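# Bridge a block over the blue disc using posts and sticks

## Task

Set the block so it rests over the blue disc painted on the table, with the block's centre above the disc. When finished, neither the block nor any of the three sticks may be touching the table, and every post must still be standing close to its original spot. The result must stay in place without any arm supporting it. Use as many of the three arms as you like, then open the grippers and move the arms away.

## Robot and tools

Setup. Three identical i2rt Big YAM arms (arm1, arm2, arm3) share one table. Each has six revolute joints, a two-finger gripper and a camera on the wrist. Two more cameras, cam_high and cam_low, are fixed in the room. Approximate foot positions in the scene frame (metres), with the direction each foot faces measured counter-clockwise from +x in degrees: arm1 at (+0.62, +0.00, +0.72) facing +180; arm2 at (-0.31, +0.54, +0.72) facing -60; arm3 at (-0.31, -0.54, +0.72) facing +60. The tabletop is therefore near z = 0.72. The hand reaches about 1.0 m from the joint1 axis at most.

Frames. A single scene frame is used everywhere: origin on the floor, +z up. The hand point lies midway between the fingertips (URDF link pinch); its local z runs along the fingers and its local y is the opening direction. Camera calibration uses OpenCV conventions: K in pixels of the 672x504 image, T_world_to_cam mapping scene coordinates into the camera frame, pos_world giving the camera location. Real cameras may deviate a little (room cameras up to roughly 2.3 degrees and 9 mm); wrist camera poses are derived from reported joint angles, so joint errors inflate their error.

execute_actions. Argument actions is a list holding either one action or nothing. An action is an object keyed by arm name; under each arm goes joints, an object of absolute joint targets by name (not offsets). Units and ranges: joint1_rad -2.879 to 2.879 (base yaw, positive counter-clockwise from above, 0 points along the foot's facing); joint2_rad 0 to 3.141 (shoulder, 0 upper arm back and near level, increasing lifts it up then forward); joint3_rad 0 to 3.019 (elbow, 0 fully folded, increasing opens it); joint4_rad -1.692 to 1.57 (hand pitch, positive tips fingers up); joint5_rad -1.57 to 1.57 (hand sideways swing, positive to the arm's right); joint6_rad -2.094 to 2.094 (hand roll, positive clockwise viewed from behind); gripper_m 0 to 0.093, the fingertip gap in metres. Done tolerances: ±0.045, ±0.14, ±0.09, ±0.055, ±0.03, ±0.035 rad and ±0.003 m. Any subset of joints and arms may be given; all start at once and finish independently; an action lasts at most 15 s. Omitted joints may keep pushing toward earlier targets. An unknown key or out-of-range number rejects the whole call with no motion. Optional cameras lists which images to return (names above, or all); missing/null means all, [] none. An empty action list just reports state and images. Joints move at different speeds, so the hand can sweep a wide arc between postures.

wait. seconds from 0 to 10; commands nothing new and returns state and images.

zoom_image. camera plus region [x0, y0, x1, y1] in pixels of that camera's latest full image, origin top-left, at most 504 by 504.

read_manual only returns licence text. finished_scene takes the current scene number and is final; call it only after the structure stands on its own and the arms are clear.

Reading results. joint_positions gives current angles and gripper gap. joint_torques lists drive output for joints 1 to 6; it is noisy, offset, nonzero even in free air, so treat it as a rough hint of load. joint_status tells how each commanded joint finished: off_target (resting away from target, may still push); contact_stop or time_out (target dropped, joint holds where it stopped, though a timed-out joint may keep pushing toward a target no more than 0.375, 0.375, 0.113, 0.225, 0.075, 0.3 rad away); not_followed with a joint command not followed line and a cause, meaning a self/inter-arm collision check blocked that arm's joints (its gripper command still runs) and the blocked targets may be retried later. on_its_own lists what the call didn't command; held at shows a joint's held target, not its position. To relieve a pushing joint, command its reported position. Very small target changes may not move a joint. A stop in one result cancels the remaining motion calls and finished_scene in that same reply.

Hazards. The arms do not stop on contact and can press hard; sustained pushing or holding heats motors. MOTOR HOT appears at 85 °C; at 100 °C the arm and gripper go limp until cooled (OVER-TEMPERATURE FAULT, with limit_stop_at_motor_heat in joint_status; resend targets afterwards). A hard squeeze between two arms ends the run; collisions can too, and the anti-collision check ignores fingers, gripper housings and wrist cameras and may react late. Nothing reports arm-to-arm contact. Knocking objects outside the work area ends the scene. Avoid drops, slips, slams and toppling posts. Loose objects may occasionally get nudged. The sim keeps running while you compose a reply, with the arms holding the last command; fewer total motion seconds is better.

Each tool is called after "Call:" as name(argument=value, ...) on one line, values as JSON.

## Session

I'll start by looking at the scene.

Call:
execute_actions(actions=[])

Scene clock: 0.00 s.
Joint torques (N m, as the arm reports them, + toward a larger angle): no reading
arm1.joint_positions: joint1_rad=+0.456 joint2_rad=+0.533 joint3_rad=+1.440 joint4_rad=-1.348 joint5_rad=-0.016 joint6_rad=+0.172 gripper_m=+0.095
arm1.joint_status: not commanded
arm1.hand: x=+0.4495 y=-0.0737 z=+1.3065 quat_wxyz=(+0.166, +0.837, +0.106, -0.510) (m; scene frame)
arm2.joint_positions: joint1_rad=+0.344 joint2_rad=+0.640 joint3_rad=+1.397 joint4_rad=-1.490 joint5_rad=+0.090 joint6_rad=+0.148 gripper_m=+0.095
arm2.joint_status: not commanded
arm2.hand: x=-0.1461 y=+0.3923 z=+1.2973 quat_wxyz=(-0.380, -0.380, -0.830, +0.151) (m; scene frame)
arm3.joint_positions: joint1_rad=-0.190 joint2_rad=+0.644 joint3_rad=+1.328 joint4_rad=-1.175 joint5_rad=+0.242 joint6_rad=+0.036 gripper_m=+0.095
arm3.joint_status: not commanded
arm3.hand: x=-0.0883 y=-0.3671 z=+1.2772 quat_wxyz=(-0.500, +0.269, -0.814, -0.119) (m; scene frame)
pictures: arm1_cam_wrist, arm2_cam_wrist, arm3_cam_wrist, cam_high, cam_low
Images, in order (width x height): arm1_cam_wrist 672x504, arm2_cam_wrist 672x504, arm3_cam_wrist 672x504, cam_high 672x504, cam_low 672x504.

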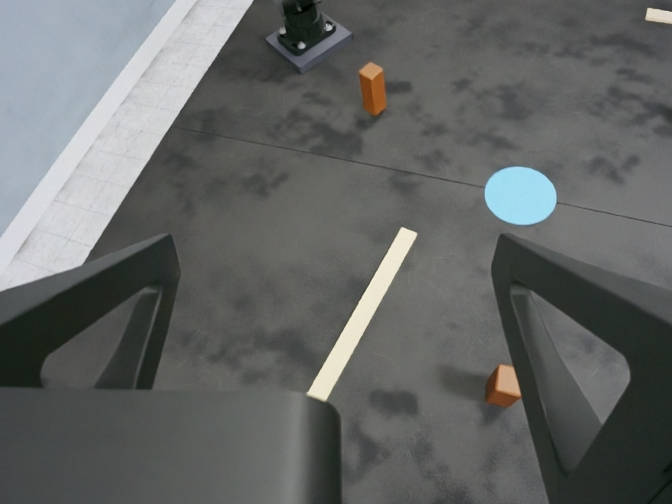

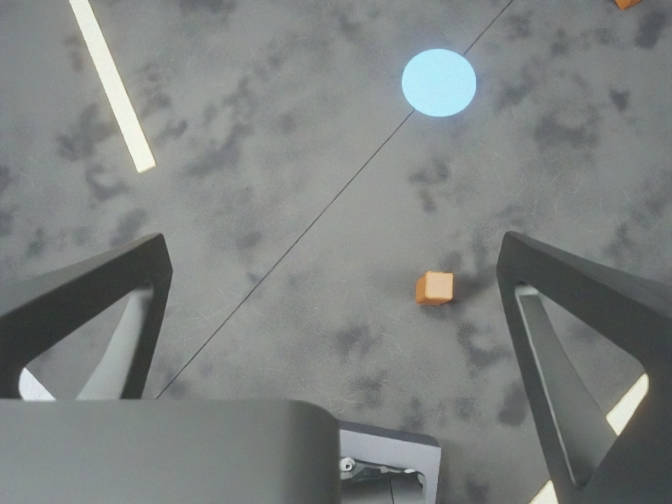

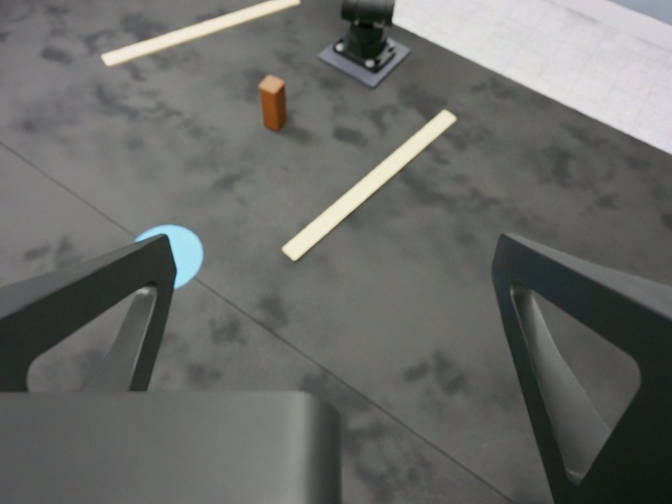

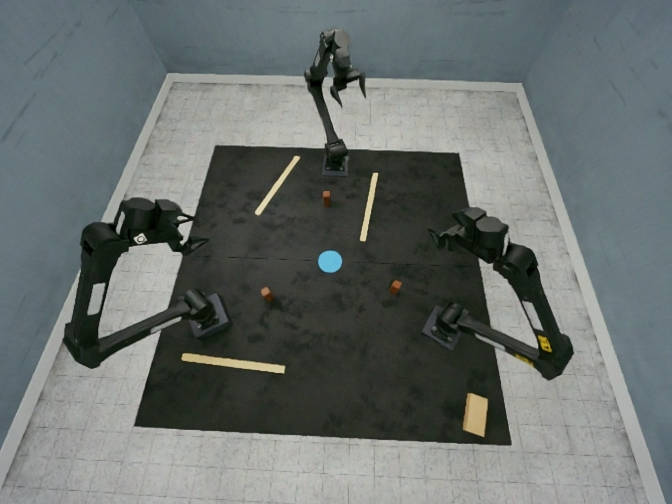

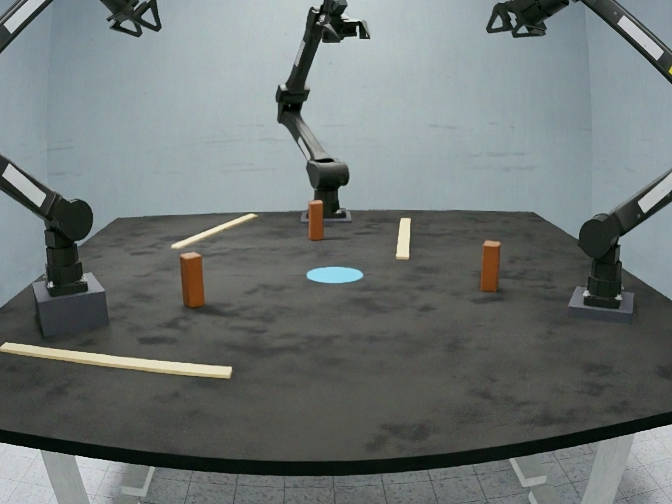

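Call:
zoom_image(camera="cam_high", region=[170, 140, 510, 450])

Call:
zoom_image(camera="cam_low", region=[150, 180, 550, 400])

Region (170, 140, 510, 450) of cam_high's 672x504 image, scaled by 1.482, with more detail than that image has; it fills the top 460 rows of this view, and the rest is white.

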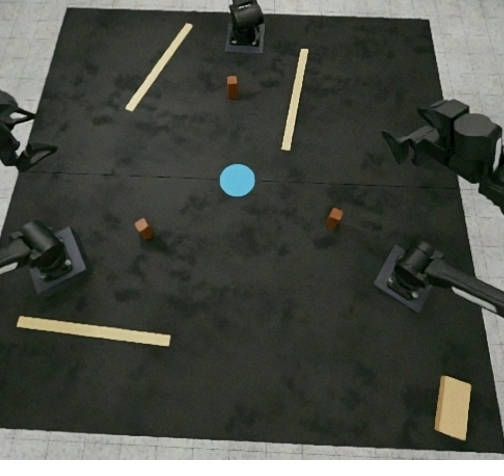

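Region (150, 180, 550, 400) of cam_low's 672x504 image, scaled by 1.260, with more detail than that image has; it fills the top 277 rows of this view, and the rest is white.

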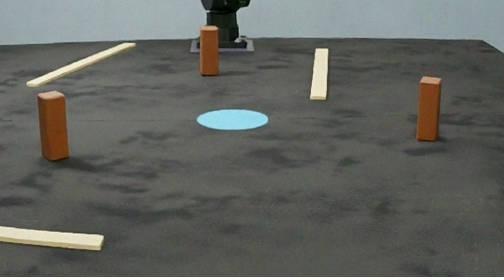

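Call:
zoom_image(camera="cam_high", region=[240, 145, 410, 280])

Call:
zoom_image(camera="cam_high", region=[170, 240, 420, 390])

Call:
zoom_image(camera="cam_high", region=[410, 300, 530, 450])

Region (240, 145, 410, 280) of cam_high's 672x504 image, scaled by 2.965, with more detail than that image has; it fills the top 400 rows of this view, and the rest is white.

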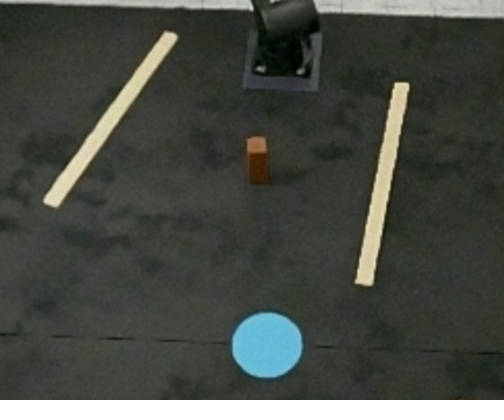

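Region (170, 240, 420, 390) of cam_high's 672x504 image, scaled by 2.016, with more detail than that image has; it fills the top 302 rows of this view, and the rest is white.

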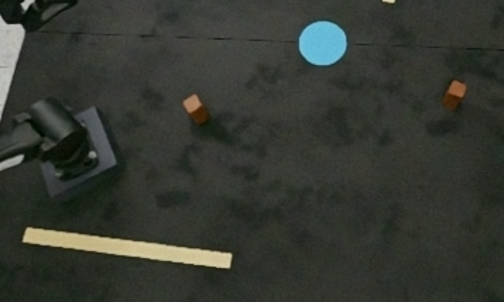

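Region (410, 300, 530, 450) of cam_high's 672x504 image, scaled by 3.360, with more detail than that image has; it fills the left 403 columns of this view, and the rest is white.

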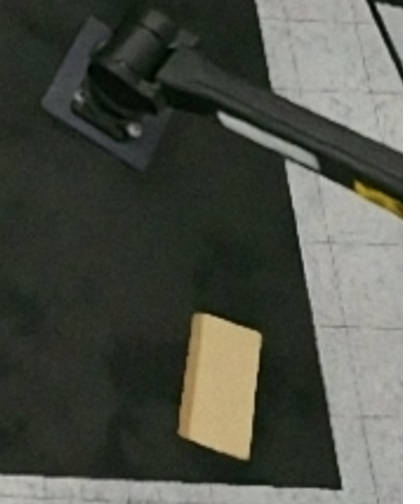

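Call:
execute_actions(actions=[{"arm1": {"joints": {"joint1_rad": -1.287, "joint2_rad": 1.118, "joint3_rad": 0.896, "joint4_rad": -1.349, "joint5_rad": 0.0, "joint6_rad": -0.904, "gripper_m": 0.07}}, "arm2": {"joints": {"joint1_rad": -1.962, "joint2_rad": 0.915, "joint3_rad": 0.611, "joint4_rad": -1.267, "joint5_rad": 0.0, "joint6_rad": -1.356, "gripper_m": 0.07}}, "arm3": {"joints": {"joint1_rad": -0.442, "joint2_rad": 2.043, "joint3_rad": 1.970, "joint4_rad": -1.498, "joint5_rad": 0.0, "joint6_rad": 0.748, "gripper_m": 0.07}}}])

Scene clock: 20.70 s.
Joint torques (N m, as the arm reports them, + toward a larger angle): arm1=[-0.43 -6.66 10.32  0.24 -0.05 -0.13] | arm2=[ 1.32 -4.06  9.08  0.09 -0.15 -0.17] | arm3=[ -0.69 -21.66   9.19  -0.17  -0.03   0.14]
arm1.joint_positions: joint1_rad=-1.280 joint2_rad=+1.124 joint3_rad=+0.898 joint4_rad=-1.347 joint5_rad=-0.001 joint6_rad=-0.894 gripper_m=+0.070
arm1.joint_status: all done
arm1.hand: x=+0.5470 y=+0.2833 z=+0.8963 quat_wxyz=(+0.005, +0.978, -0.210, +0.001) (m; scene frame)
arm2.joint_positions: joint1_rad=-1.958 joint2_rad=+0.921 joint3_rad=+0.611 joint4_rad=-1.269 joint5_rad=+0.001 joint6_rad=-1.346 gripper_m=+0.070
arm2.joint_status: all done
arm2.hand: x=-0.5151 y=+0.5044 z=+0.9002 quat_wxyz=(-0.003, -0.728, -0.686, +0.002) (m; scene frame)
arm3.joint_positions: joint1_rad=-0.438 joint2_rad=+2.079 joint3_rad=+1.947 joint4_rad=-1.490 joint5_rad=+0.003 joint6_rad=+0.734 gripper_m=+0.070
arm3.joint_status: all done
arm3.hand: x=+0.2225 y=-0.1944 z=+0.8646 quat_wxyz=(+0.027, -0.080, -0.996, +0.019) (m; scene frame)
pictures: arm1_cam_wrist, arm2_cam_wrist, arm3_cam_wrist, cam_high, cam_low
camera_calibration (this result's frames):
arm1_cam_wrist: T_world_to_cam=[[0.418685, 0.908077, -0.00999914, -0.482083], [0.734684, -0.332226, 0.591495, -0.829776], [0.533801, -0.254996, -0.806247, 0.625589], [0, 0, 0, 1]] pos_world=[0.477524, 0.321618, 0.990367]
arm2_cam_wrist: T_world_to_cam=[[-0.998022, 0.0628577, 0.0000400146, -0.544437], [0.0514663, 0.81679, 0.574635, -0.896194], [0.0360875, 0.5735, -0.81841, 0.589], [0, 0, 0, 1]] pos_world=[-0.518493, 0.428433, 0.99705]
arm3_cam_wrist: T_world_to_cam=[[-0.17435, -0.983506, 0.0481463, -0.189419], [-0.771147, 0.166783, 0.614423, -0.324431], [-0.612319, 0.0699971, -0.787506, 0.955765], [0, 0, 0, 1]] pos_world=[0.302024, -0.199086, 0.961129]
Images, in order (width x height): arm1_cam_wrist 672x504, arm2_cam_wrist 672x504, arm3_cam_wrist 672x504, cam_high 672x504, cam_low 672x504.

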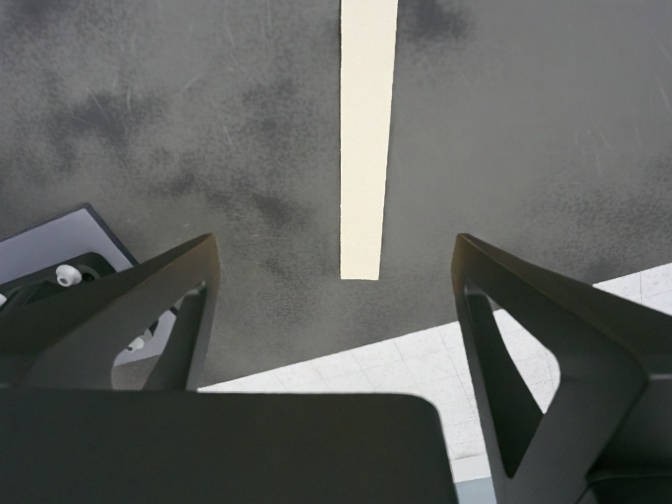

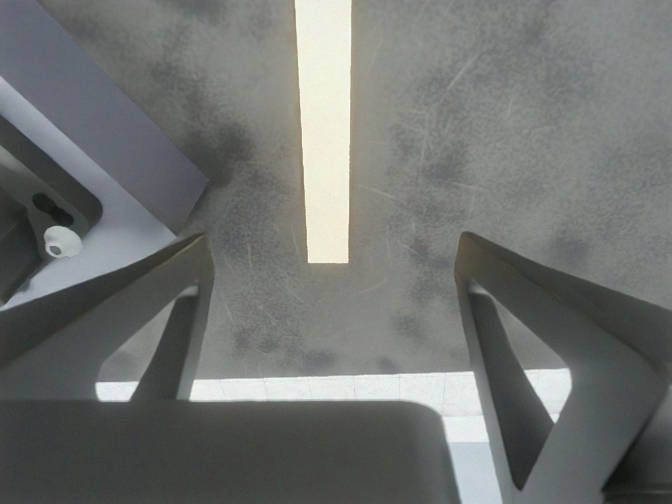

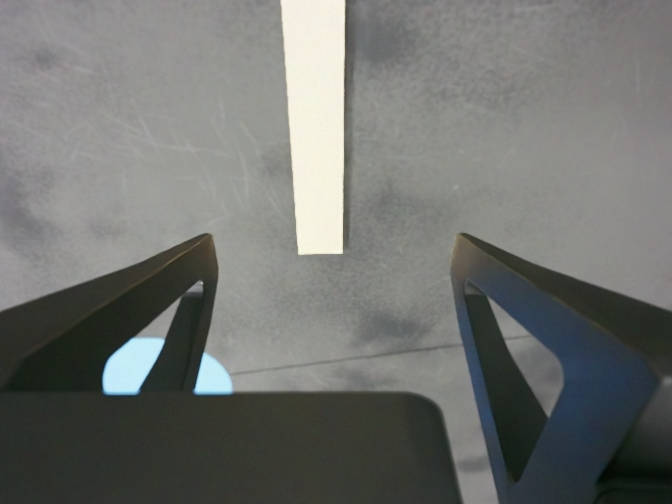

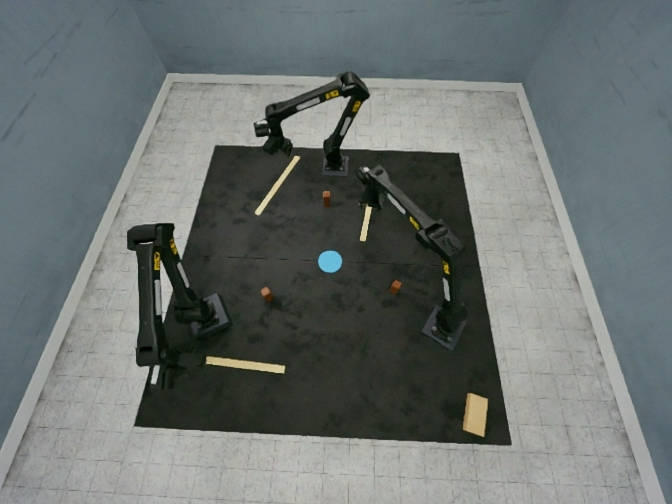

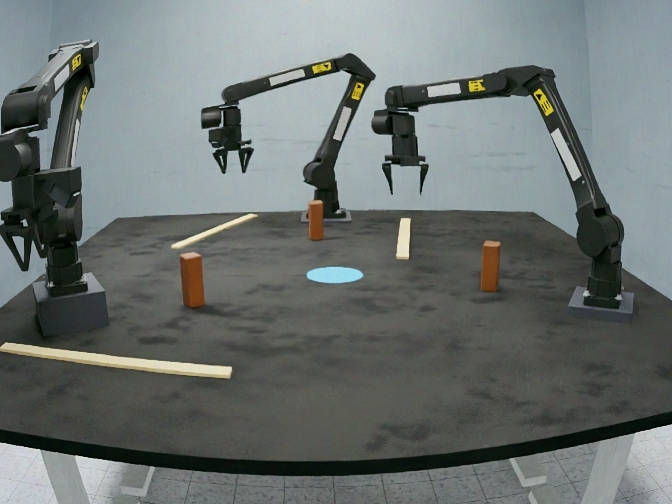

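Call:
zoom_image(camera="cam_low", region=[130, 240, 290, 400])

Call:
zoom_image(camera="arm3_cam_wrist", region=[236, 0, 436, 300])

Call:
zoom_image(camera="arm2_cam_wrist", region=[236, 0, 436, 300])

Call:
zoom_image(camera="arm1_cam_wrist", region=[236, 0, 436, 300])

Region (130, 240, 290, 400) of cam_low's 672x504 image, scaled by 3.150, with more detail than that image has.

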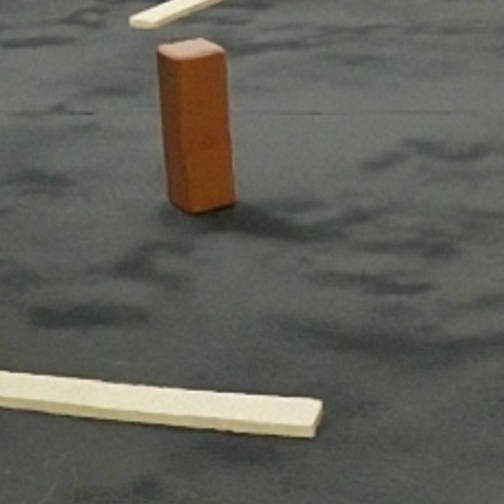

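Region (236, 0, 436, 300) of arm3_cam_wrist's 672x504 image, scaled by 1.680, with more detail than that image has.

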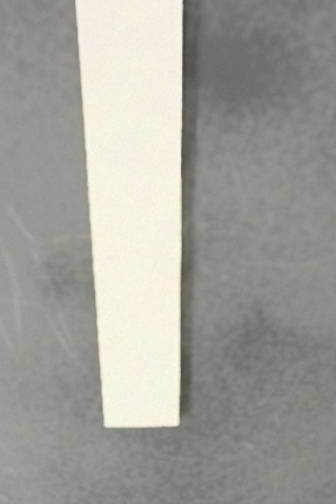

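Region (236, 0, 436, 300) of arm2_cam_wrist's 672x504 image, scaled by 1.680, with more detail than that image has.

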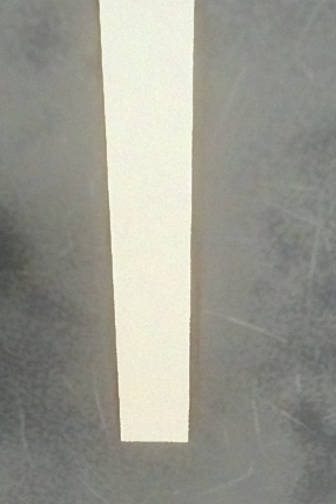

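Region (236, 0, 436, 300) of arm1_cam_wrist's 672x504 image, scaled by 1.680, with more detail than that image has.

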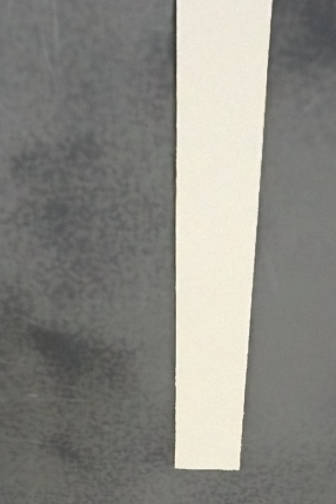

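Call:
execute_actions(actions=[{"arm1": {"joints": {"joint1_rad": -1.362, "joint2_rad": 1.360, "joint3_rad": 0.650, "joint4_rad": -0.855, "joint5_rad": 0.0, "joint6_rad": -0.975}}, "arm2": {"joints": {"joint1_rad": -1.970, "joint2_rad": 1.279, "joint3_rad": 0.331, "joint4_rad": -0.617, "joint5_rad": 0.0, "joint6_rad": -1.366}}, "arm3": {"joints": {"joint1_rad": -0.446, "joint2_rad": 2.142, "joint3_rad": 1.802, "joint4_rad": -1.188, "joint5_rad": 0.0, "joint6_rad": 0.756}}}])

Scene clock: 27.27 s.
Joint torques (N m, as the arm reports them, + toward a larger angle): arm1=[-0.27 -7.58  7.8   0.86 -0.08 -0.13] | arm2=[ 1.26 -4.9   6.38  0.45 -0.13 -0.16] | arm3=[ -0.73 -19.43   7.67   0.73  -0.02   0.14]
arm1.joint_positions: joint1_rad=-1.356 joint2_rad=+1.360 joint3_rad=+0.653 joint4_rad=-0.869 joint5_rad=+0.000 joint6_rad=-0.965 gripper_m=+0.070
arm1.joint_status: all done
arm1.hand: x=+0.5675 y=+0.2934 z=+0.7471 quat_wxyz=(+0.007, +0.977, -0.212, +0.002) (m; scene frame)
arm2.joint_positions: joint1_rad=-1.961 joint2_rad=+1.278 joint3_rad=+0.321 joint4_rad=-0.630 joint5_rad=+0.001 joint6_rad=-1.357 gripper_m=+0.070
arm2.joint_status: all done
arm2.hand: x=-0.5013 y=+0.5062 z=+0.7439 quat_wxyz=(-0.005, -0.725, -0.688, -0.001) (m; scene frame)
arm3.joint_positions: joint1_rad=-0.438 joint2_rad=+2.150 joint3_rad=+1.794 joint4_rad=-1.198 joint5_rad=+0.003 joint6_rad=+0.742 gripper_m=+0.070
arm3.joint_status: all done
arm3.hand: x=+0.2349 y=-0.1856 z=+0.7628 quat_wxyz=(+0.001, -0.084, -0.997, -0.002) (m; scene frame)
pictures: arm1_cam_wrist, arm2_cam_wrist, arm3_cam_wrist, cam_high, cam_low
camera_calibration (this result's frames):
arm1_cam_wrist: T_world_to_cam=[[0.42284, 0.906107, -0.0132799, -0.500586], [0.732288, -0.33302, 0.594013, -0.753559], [0.533817, -0.260897, -0.804346, 0.497199], [0, 0, 0, 1]] pos_world=[0.498077, 0.332352, 0.840896]
arm2_cam_wrist: T_world_to_cam=[[-0.998422, 0.0555628, -0.00811468, -0.521202], [0.040751, 0.816395, 0.576055, -0.81477], [0.038632, 0.574815, -0.817371, 0.45934], [0, 0, 0, 1]] pos_world=[-0.504922, 0.430098, 0.840574]
arm3_cam_wrist: T_world_to_cam=[[-0.183711, -0.982978, 0.00211239, -0.136342], [-0.803667, 0.151436, 0.575487, -0.219317], [-0.566011, 0.104026, -0.817808, 0.901035], [0, 0, 0, 1]] pos_world=[0.308691, -0.19454, 0.863376]
Images, in order (width x height): arm1_cam_wrist 672x504, arm2_cam_wrist 672x504, arm3_cam_wrist 672x504, cam_high 672x504, cam_low 672x504.

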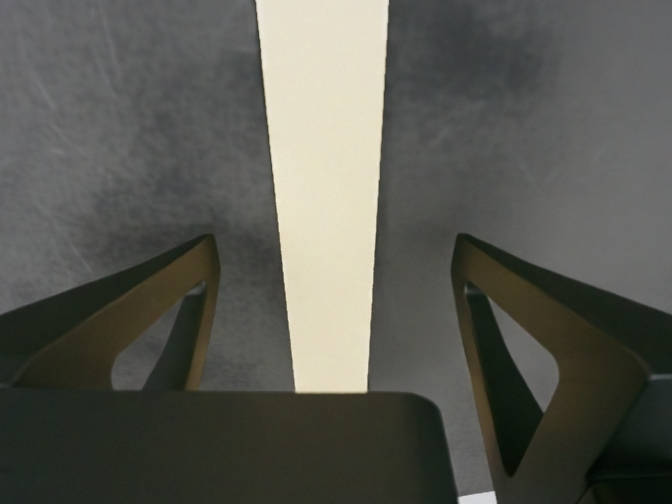

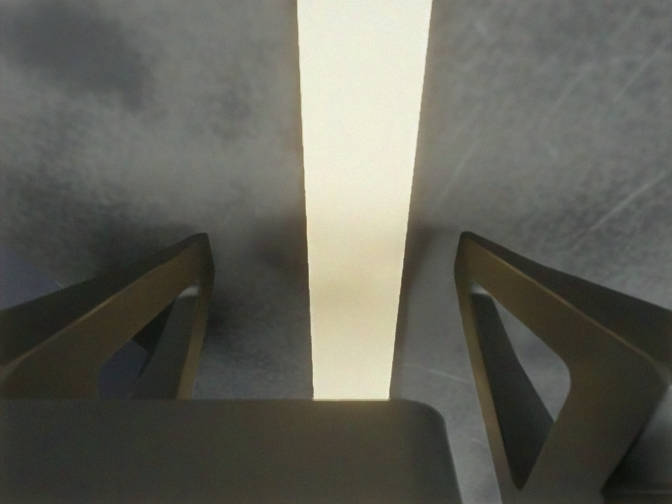

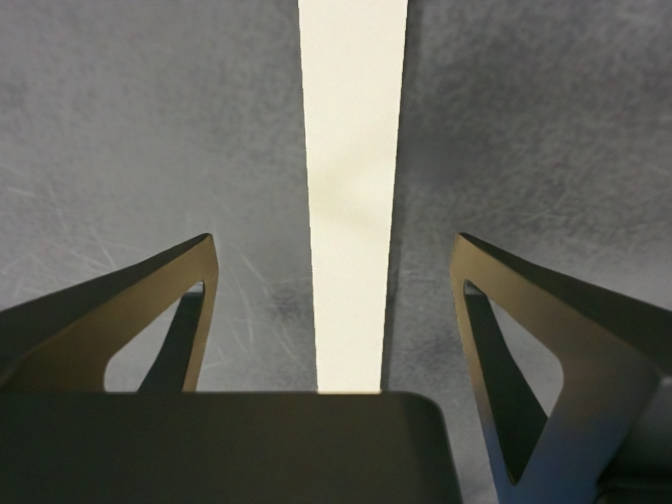

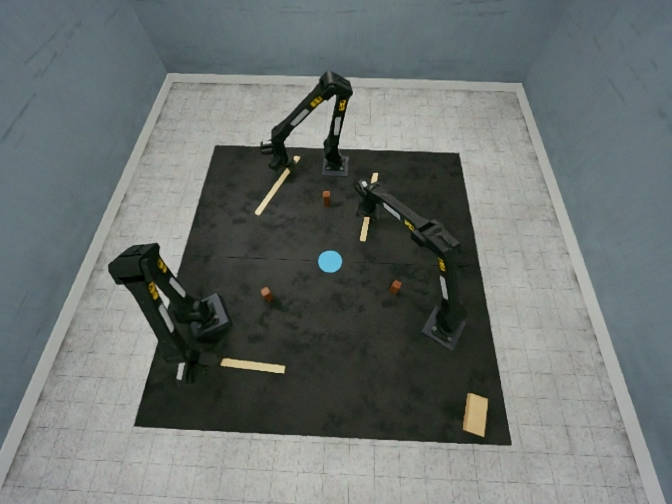

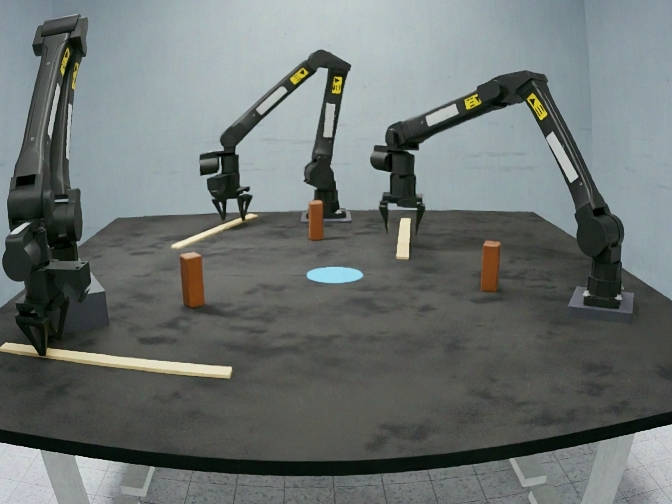

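Call:
zoom_image(camera="arm1_cam_wrist", region=[196, 180, 476, 320])

Call:
zoom_image(camera="arm2_cam_wrist", region=[196, 180, 476, 320])

Call:
zoom_image(camera="arm3_cam_wrist", region=[196, 180, 476, 320])

Call:
zoom_image(camera="cam_low", region=[0, 270, 140, 380])

Region (196, 180, 476, 320) of arm1_cam_wrist's 672x504 image, scaled by 1.800, with more detail than that image has.

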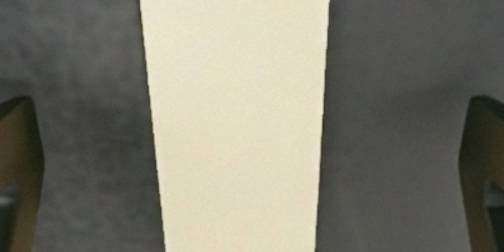

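Region (196, 180, 476, 320) of arm2_cam_wrist's 672x504 image, scaled by 1.800, with more detail than that image has.

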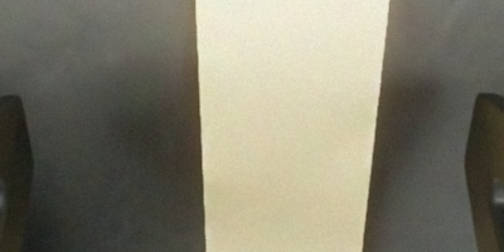

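Region (196, 180, 476, 320) of arm3_cam_wrist's 672x504 image, scaled by 1.800, with more detail than that image has.

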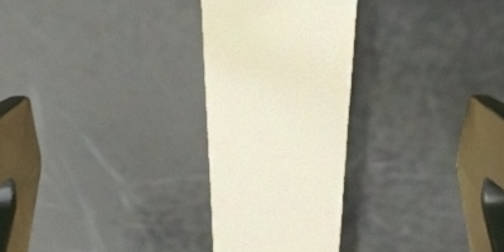

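Region (0, 270, 140, 380) of cam_low's 672x504 image, scaled by 3.600, with more detail than that image has; it fills the top 396 rows of this view, and the rest is white.

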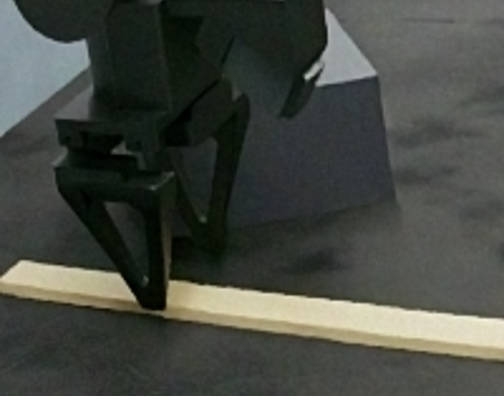

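Call:
execute_actions(actions=[{"arm1": {"joints": {"joint2_rad": 1.383, "joint3_rad": 0.625, "joint4_rad": -0.802}}, "arm2": {"joints": {"joint2_rad": 1.366, "joint4_rad": -0.518}}, "arm3": {"joints": {"joint3_rad": 1.708, "joint4_rad": -1.096}}}], cameras=["arm1_cam_wrist", "arm2_cam_wrist", "arm3_cam_wrist", "cam_low"])

Scene clock: 30.57 s.
Joint torques (N m, as the arm reports them, + toward a larger angle): arm1=[-0.37 -6.22  6.94  0.93 -0.08 -0.12] | arm2=[ 1.53 -4.2   5.47  0.66 -0.16 -0.17] | arm3=[ -1.06 -19.29   7.22   0.78  -0.03   0.12]
arm1.joint_positions: joint1_rad=-1.356 joint2_rad=+1.365 joint3_rad=+0.636 joint4_rad=-0.816 joint5_rad=+0.000 joint6_rad=-0.965 gripper_m=+0.070
arm1.joint_status: all done
arm1.hand: x=+0.5668 y=+0.2972 z=+0.7409 quat_wxyz=(-0.007, +0.977, -0.212, -0.004) (m; scene frame)
arm2.joint_positions: joint1_rad=-1.961 joint2_rad=+1.348 joint3_rad=+0.324 joint4_rad=-0.532 joint5_rad=+0.001 joint6_rad=-1.357 gripper_m=+0.070
arm2.joint_status: all done
arm2.hand: x=-0.5142 y=+0.5041 z=+0.7322 quat_wxyz=(+0.004, -0.725, -0.688, +0.011) (m; scene frame)
arm3.joint_positions: joint1_rad=-0.438 joint2_rad=+2.150 joint3_rad=+1.702 joint4_rad=-1.107 joint5_rad=+0.003 joint6_rad=+0.742 gripper_m=+0.070
arm3.joint_status: all done
arm3.hand: x=+0.2228 y=-0.1932 z=+0.7308 quat_wxyz=(+0.001, -0.084, -0.996, -0.002) (m; scene frame)
pictures: arm1_cam_wrist, arm2_cam_wrist, arm3_cam_wrist, cam_low
camera_calibration (this result's frames):
arm1_cam_wrist: T_world_to_cam=[[0.422885, 0.9061, 0.0122693, -0.522829], [0.735526, -0.351122, 0.579408, -0.733723], [0.52931, -0.235999, -0.814945, 0.496635], [0, 0, 0, 1]] pos_world=[0.497895, 0.333314, 0.836271]
arm2_cam_wrist: T_world_to_cam=[[-0.998201, 0.0558329, 0.0218533, -0.556003], [0.0583003, 0.818749, 0.571183, -0.794412], [0.0139985, 0.57143, -0.820532, 0.442775], [0, 0, 0, 1]] pos_world=[-0.514887, 0.428453, 0.829216]
arm3_cam_wrist: T_world_to_cam=[[-0.184083, -0.982908, 0.00237564, -0.146033], [-0.803425, 0.15186, 0.575714, -0.209624], [-0.566235, 0.10407, -0.817647, 0.868787], [0, 0, 0, 1]] pos_world=[0.296638, -0.202118, 0.831392]
Images, in order (width x height): arm1_cam_wrist 672x504, arm2_cam_wrist 672x504, arm3_cam_wrist 672x504, cam_low 672x504.

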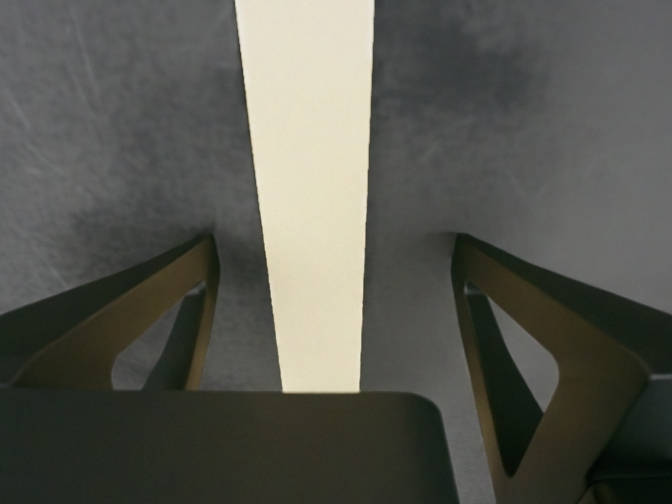

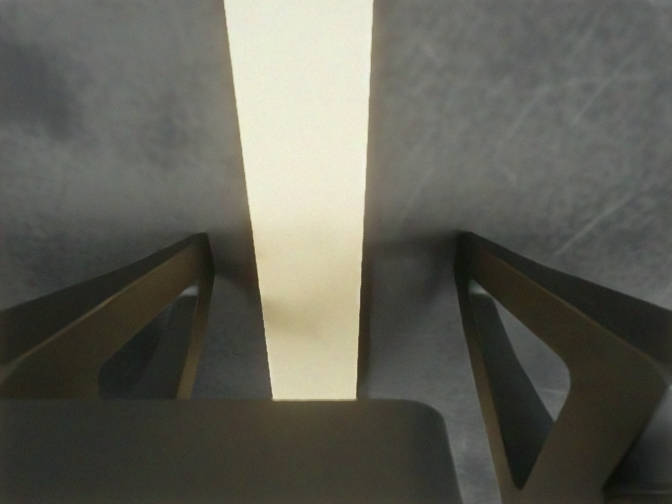

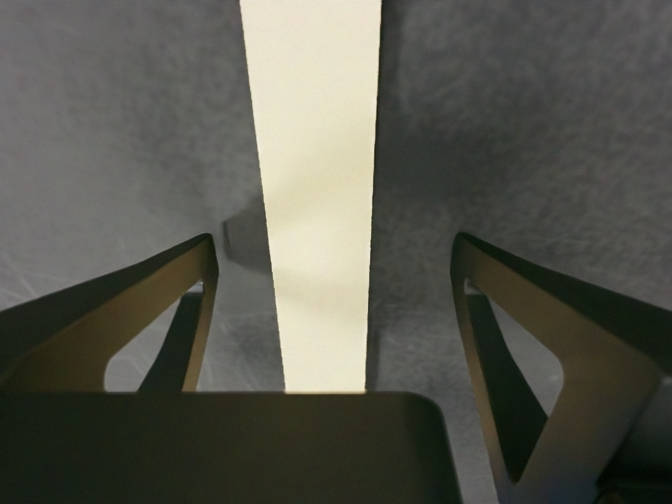

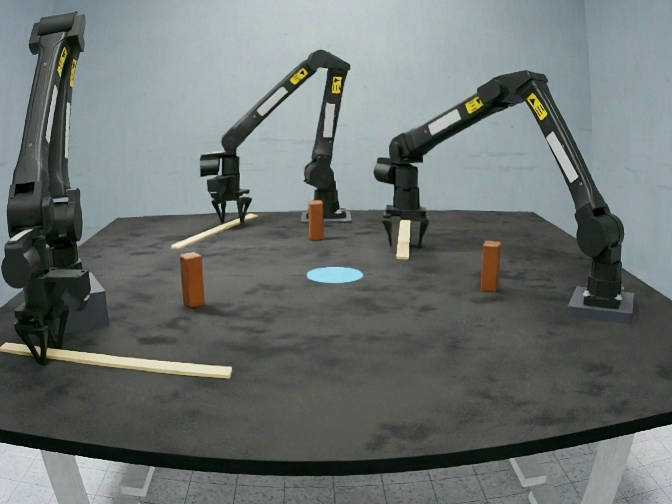

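Call:
zoom_image(camera="arm1_cam_wrist", region=[196, 180, 476, 320])

Call:
zoom_image(camera="arm2_cam_wrist", region=[196, 180, 476, 320])

Call:
zoom_image(camera="arm3_cam_wrist", region=[196, 180, 476, 320])

Region (196, 180, 476, 320) of arm1_cam_wrist's 672x504 image, scaled by 1.800, with more detail than that image has.

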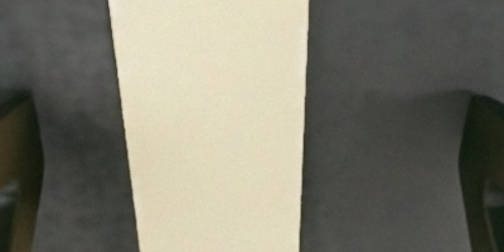

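Region (196, 180, 476, 320) of arm2_cam_wrist's 672x504 image, scaled by 1.800, with more detail than that image has.

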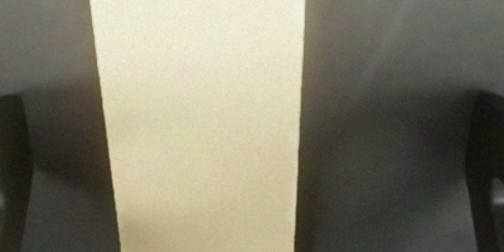

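Region (196, 180, 476, 320) of arm3_cam_wrist's 672x504 image, scaled by 1.800, with more detail than that image has.

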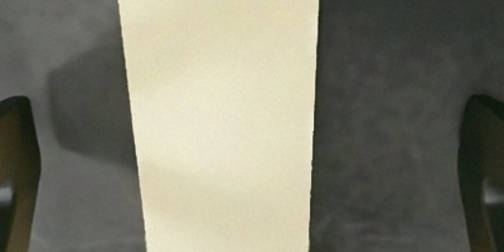

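Call:
execute_actions(actions=[{"arm1": {"joints": {"joint2_rad": 1.401, "joint3_rad": 0.617}}, "arm2": {"joints": {"joint2_rad": 1.390}}, "arm3": {"joints": {"joint1_rad": -0.415, "joint3_rad": 1.688, "joint4_rad": -1.076}}}], cameras=["arm1_cam_wrist", "arm2_cam_wrist", "arm3_cam_wrist", "cam_low"])

Scene clock: 33.67 s.
Joint torques (N m, as the arm reports them, + toward a larger angle): arm1=[-0.33 -5.78  6.47  0.76 -0.09 -0.11] | arm2=[ 1.23 -2.41  5.18  0.59 -0.18 -0.14] | arm3=[  0.21 -19.39   6.34   0.83  -0.03   0.14]
arm1.joint_positions: joint1_rad=-1.356 joint2_rad=+1.376 joint3_rad=+0.631 joint4_rad=-0.813 joint5_rad=+0.000 joint6_rad=-0.967 gripper_m=+0.070
arm1.joint_status: all done
arm1.hand: x=+0.5673 y=+0.2947 z=+0.7368 quat_wxyz=(-0.002, +0.977, -0.211, -0.002) (m; scene frame)
arm2.joint_positions: joint1_rad=-1.961 joint2_rad=+1.354 joint3_rad=+0.328 joint4_rad=-0.532 joint5_rad=+0.001 joint6_rad=-1.357 gripper_m=+0.070
arm2.joint_status: all done
arm2.hand: x=-0.5152 y=+0.5039 z=+0.7318 quat_wxyz=(+0.003, -0.725, -0.688, +0.010) (m; scene frame)
arm3.joint_positions: joint1_rad=-0.421 joint2_rad=+2.150 joint3_rad=+1.694 joint4_rad=-1.087 joint5_rad=+0.003 joint6_rad=+0.742 gripper_m=+0.070
arm3.joint_status: all done
arm3.hand: x=+0.2180 y=-0.1834 z=+0.7280 quat_wxyz=(-0.004, -0.075, -0.997, -0.005) (m; scene frame)
pictures: arm1_cam_wrist, arm2_cam_wrist, arm3_cam_wrist, cam_low
camera_calibration (this result's frames):
arm1_cam_wrist: T_world_to_cam=[[0.421816, 0.906676, 0.00314748, -0.513565], [0.734521, -0.343754, 0.585074, -0.738353], [0.531554, -0.244481, -0.810974, 0.490695], [0, 0, 0, 1]] pos_world=[0.498134, 0.331791, 0.831548]
arm2_cam_wrist: T_world_to_cam=[[-0.998249, 0.0558076, 0.0196184, -0.555386], [0.0569948, 0.818541, 0.571613, -0.794894], [0.0158419, 0.57173, -0.820289, 0.443216], [0, 0, 0, 1]] pos_world=[-0.51613, 0.428249, 0.828833]
arm3_cam_wrist: T_world_to_cam=[[-0.167248, -0.9859, -0.00548861, -0.13575], [-0.811434, 0.134485, 0.568761, -0.209766], [-0.560003, 0.0995776, -0.822484, 0.864109], [0, 0, 0, 1]] pos_world=[0.290989, -0.191672, 0.829278]
Images, in order (width x height): arm1_cam_wrist 672x504, arm2_cam_wrist 672x504, arm3_cam_wrist 672x504, cam_low 672x504.

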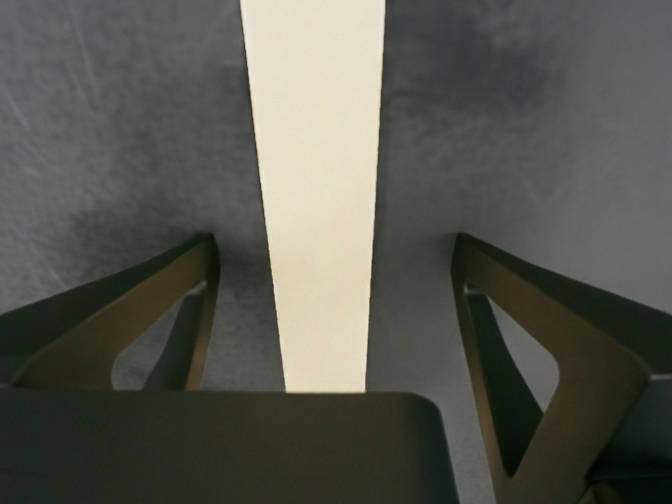

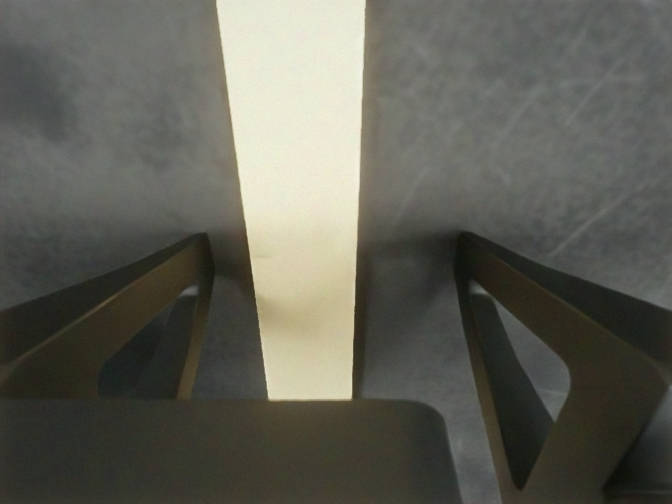

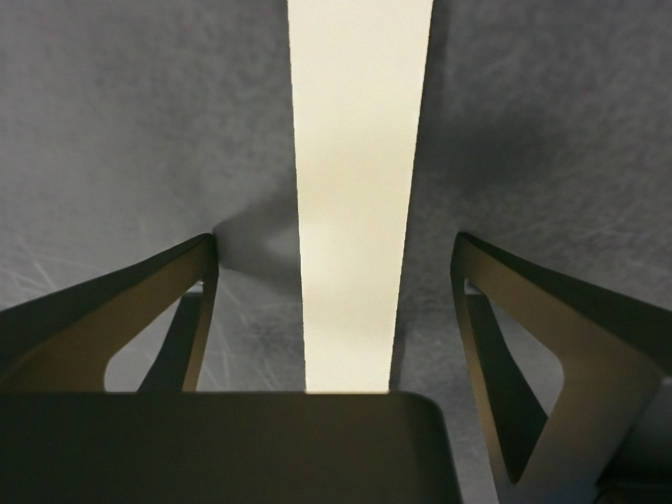

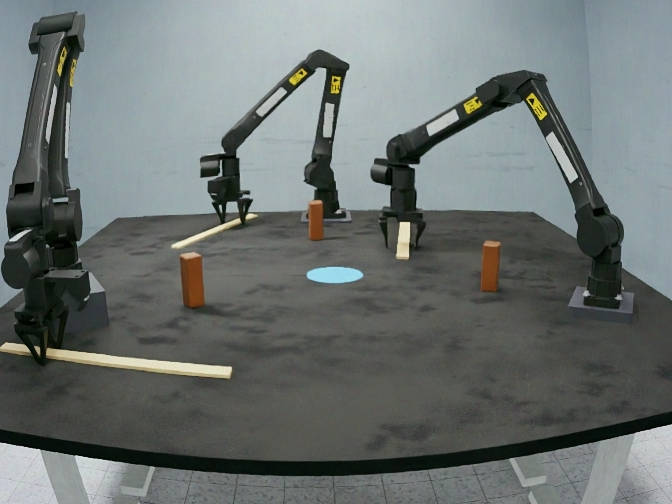

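Call:
zoom_image(camera="arm1_cam_wrist", region=[196, 180, 476, 320])

Call:
zoom_image(camera="arm2_cam_wrist", region=[196, 180, 476, 320])

Call:
zoom_image(camera="arm3_cam_wrist", region=[196, 180, 476, 320])

Region (196, 180, 476, 320) of arm1_cam_wrist's 672x504 image, scaled by 1.800, with more detail than that image has.

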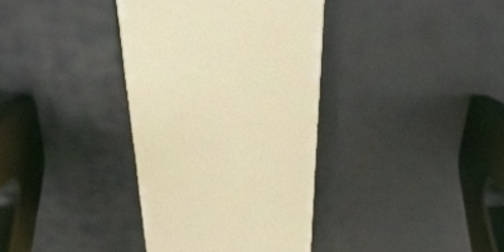

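Region (196, 180, 476, 320) of arm2_cam_wrist's 672x504 image, scaled by 1.800, with more detail than that image has.

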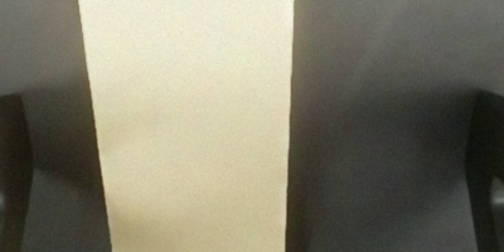

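Region (196, 180, 476, 320) of arm3_cam_wrist's 672x504 image, scaled by 1.800, with more detail than that image has.

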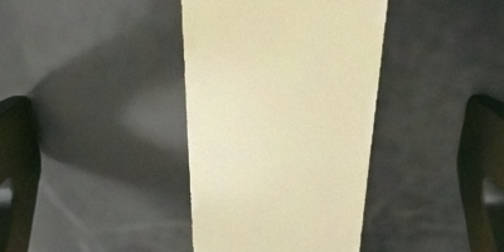

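Call:
execute_actions(actions=[{"arm1": {"joints": {"joint2_rad": 1.394, "gripper_m": 0.015}}, "arm2": {"joints": {"joint2_rad": 1.374, "gripper_m": 0.015}}, "arm3": {"joints": {"gripper_m": 0.015}}}], cameras=["arm1_cam_wrist", "arm2_cam_wrist", "arm3_cam_wrist", "cam_low"])

Scene clock: 35.17 s.
Joint torques (N m, as the arm reports them, + toward a larger angle): arm1=[-0.41 -6.28  6.51  0.72 -0.09 -0.1 ] | arm2=[ 1.35 -4.27  5.09  0.44 -0.2  -0.14] | arm3=[  0.24 -19.38   6.43   0.76   0.     0.12]
arm1.joint_positions: joint1_rad=-1.356 joint2_rad=+1.376 joint3_rad=+0.631 joint4_rad=-0.811 joint5_rad=+0.000 joint6_rad=-0.967 gripper_m=+0.028
arm1.joint_status: gripper_m off_target (ended at +0.028, target +0.015); the others done
arm1.hand: x=+0.5673 y=+0.2947 z=+0.7366 quat_wxyz=(-0.002, +0.977, -0.211, -0.002) (m; scene frame)
arm2.joint_positions: joint1_rad=-1.962 joint2_rad=+1.356 joint3_rad=+0.328 joint4_rad=-0.525 joint5_rad=+0.002 joint6_rad=-1.359 gripper_m=+0.027
arm2.joint_status: gripper_m off_target (ended at +0.027, target +0.015); the others done
arm2.hand: x=-0.5169 y=+0.5039 z=+0.7316 quat_wxyz=(+0.005, -0.725, -0.689, +0.012) (m; scene frame)
arm3.joint_positions: joint1_rad=-0.421 joint2_rad=+2.150 joint3_rad=+1.693 joint4_rad=-1.085 joint5_rad=+0.002 joint6_rad=+0.743 gripper_m=+0.028
arm3.joint_status: gripper_m off_target (ended at +0.028, target +0.015)
arm3.hand: x=+0.2178 y=-0.1833 z=+0.7277 quat_wxyz=(-0.004, -0.076, -0.997, -0.006) (m; scene frame)
pictures: arm1_cam_wrist, arm2_cam_wrist, arm3_cam_wrist, cam_low
camera_calibration (this result's frames):
arm1_cam_wrist: T_world_to_cam=[[0.421125, 0.906995, 0.00377496, -0.513719], [0.73486, -0.343635, 0.584719, -0.7382], [0.531634, -0.243466, -0.811227, 0.490362], [0, 0, 0, 1]] pos_world=[0.49812, 0.331655, 0.831373]
arm2_cam_wrist: T_world_to_cam=[[-0.998179, 0.0547302, 0.0253823, -0.560647], [0.0594123, 0.818679, 0.57117, -0.793155], [0.0104803, 0.571637, -0.820439, 0.440516], [0, 0, 0, 1]] pos_world=[-0.51712, 0.428208, 0.828673]
arm3_cam_wrist: T_world_to_cam=[[-0.16799, -0.985767, -0.00658582, -0.134696], [-0.811145, 0.134429, 0.569186, -0.210102], [-0.560199, 0.100959, -0.822183, 0.863745], [0, 0, 0, 1]] pos_world=[0.290818, -0.191738, 0.828857]
Images, in order (width x height): arm1_cam_wrist 672x504, arm2_cam_wrist 672x504, arm3_cam_wrist 672x504, cam_low 672x504.

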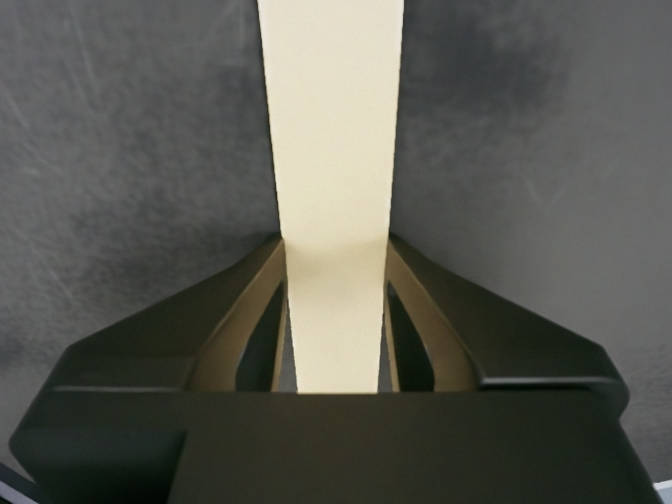

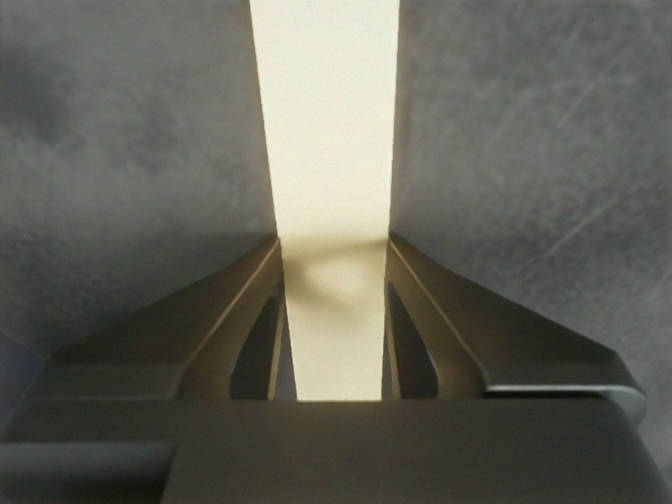

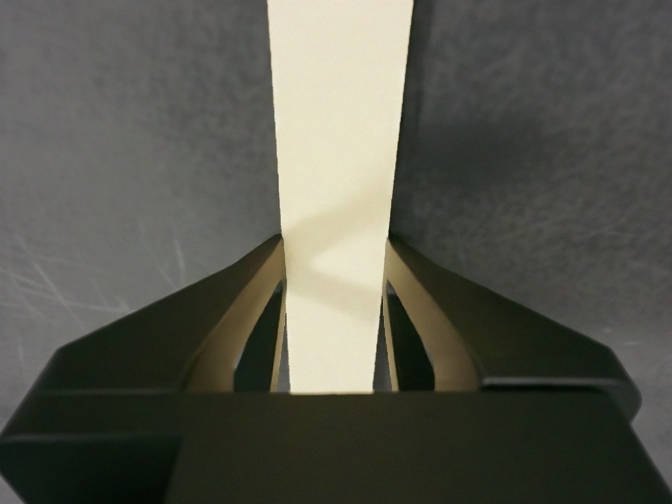

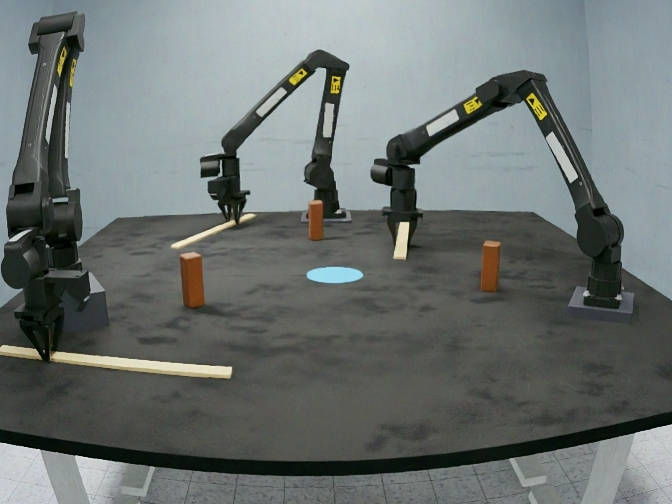

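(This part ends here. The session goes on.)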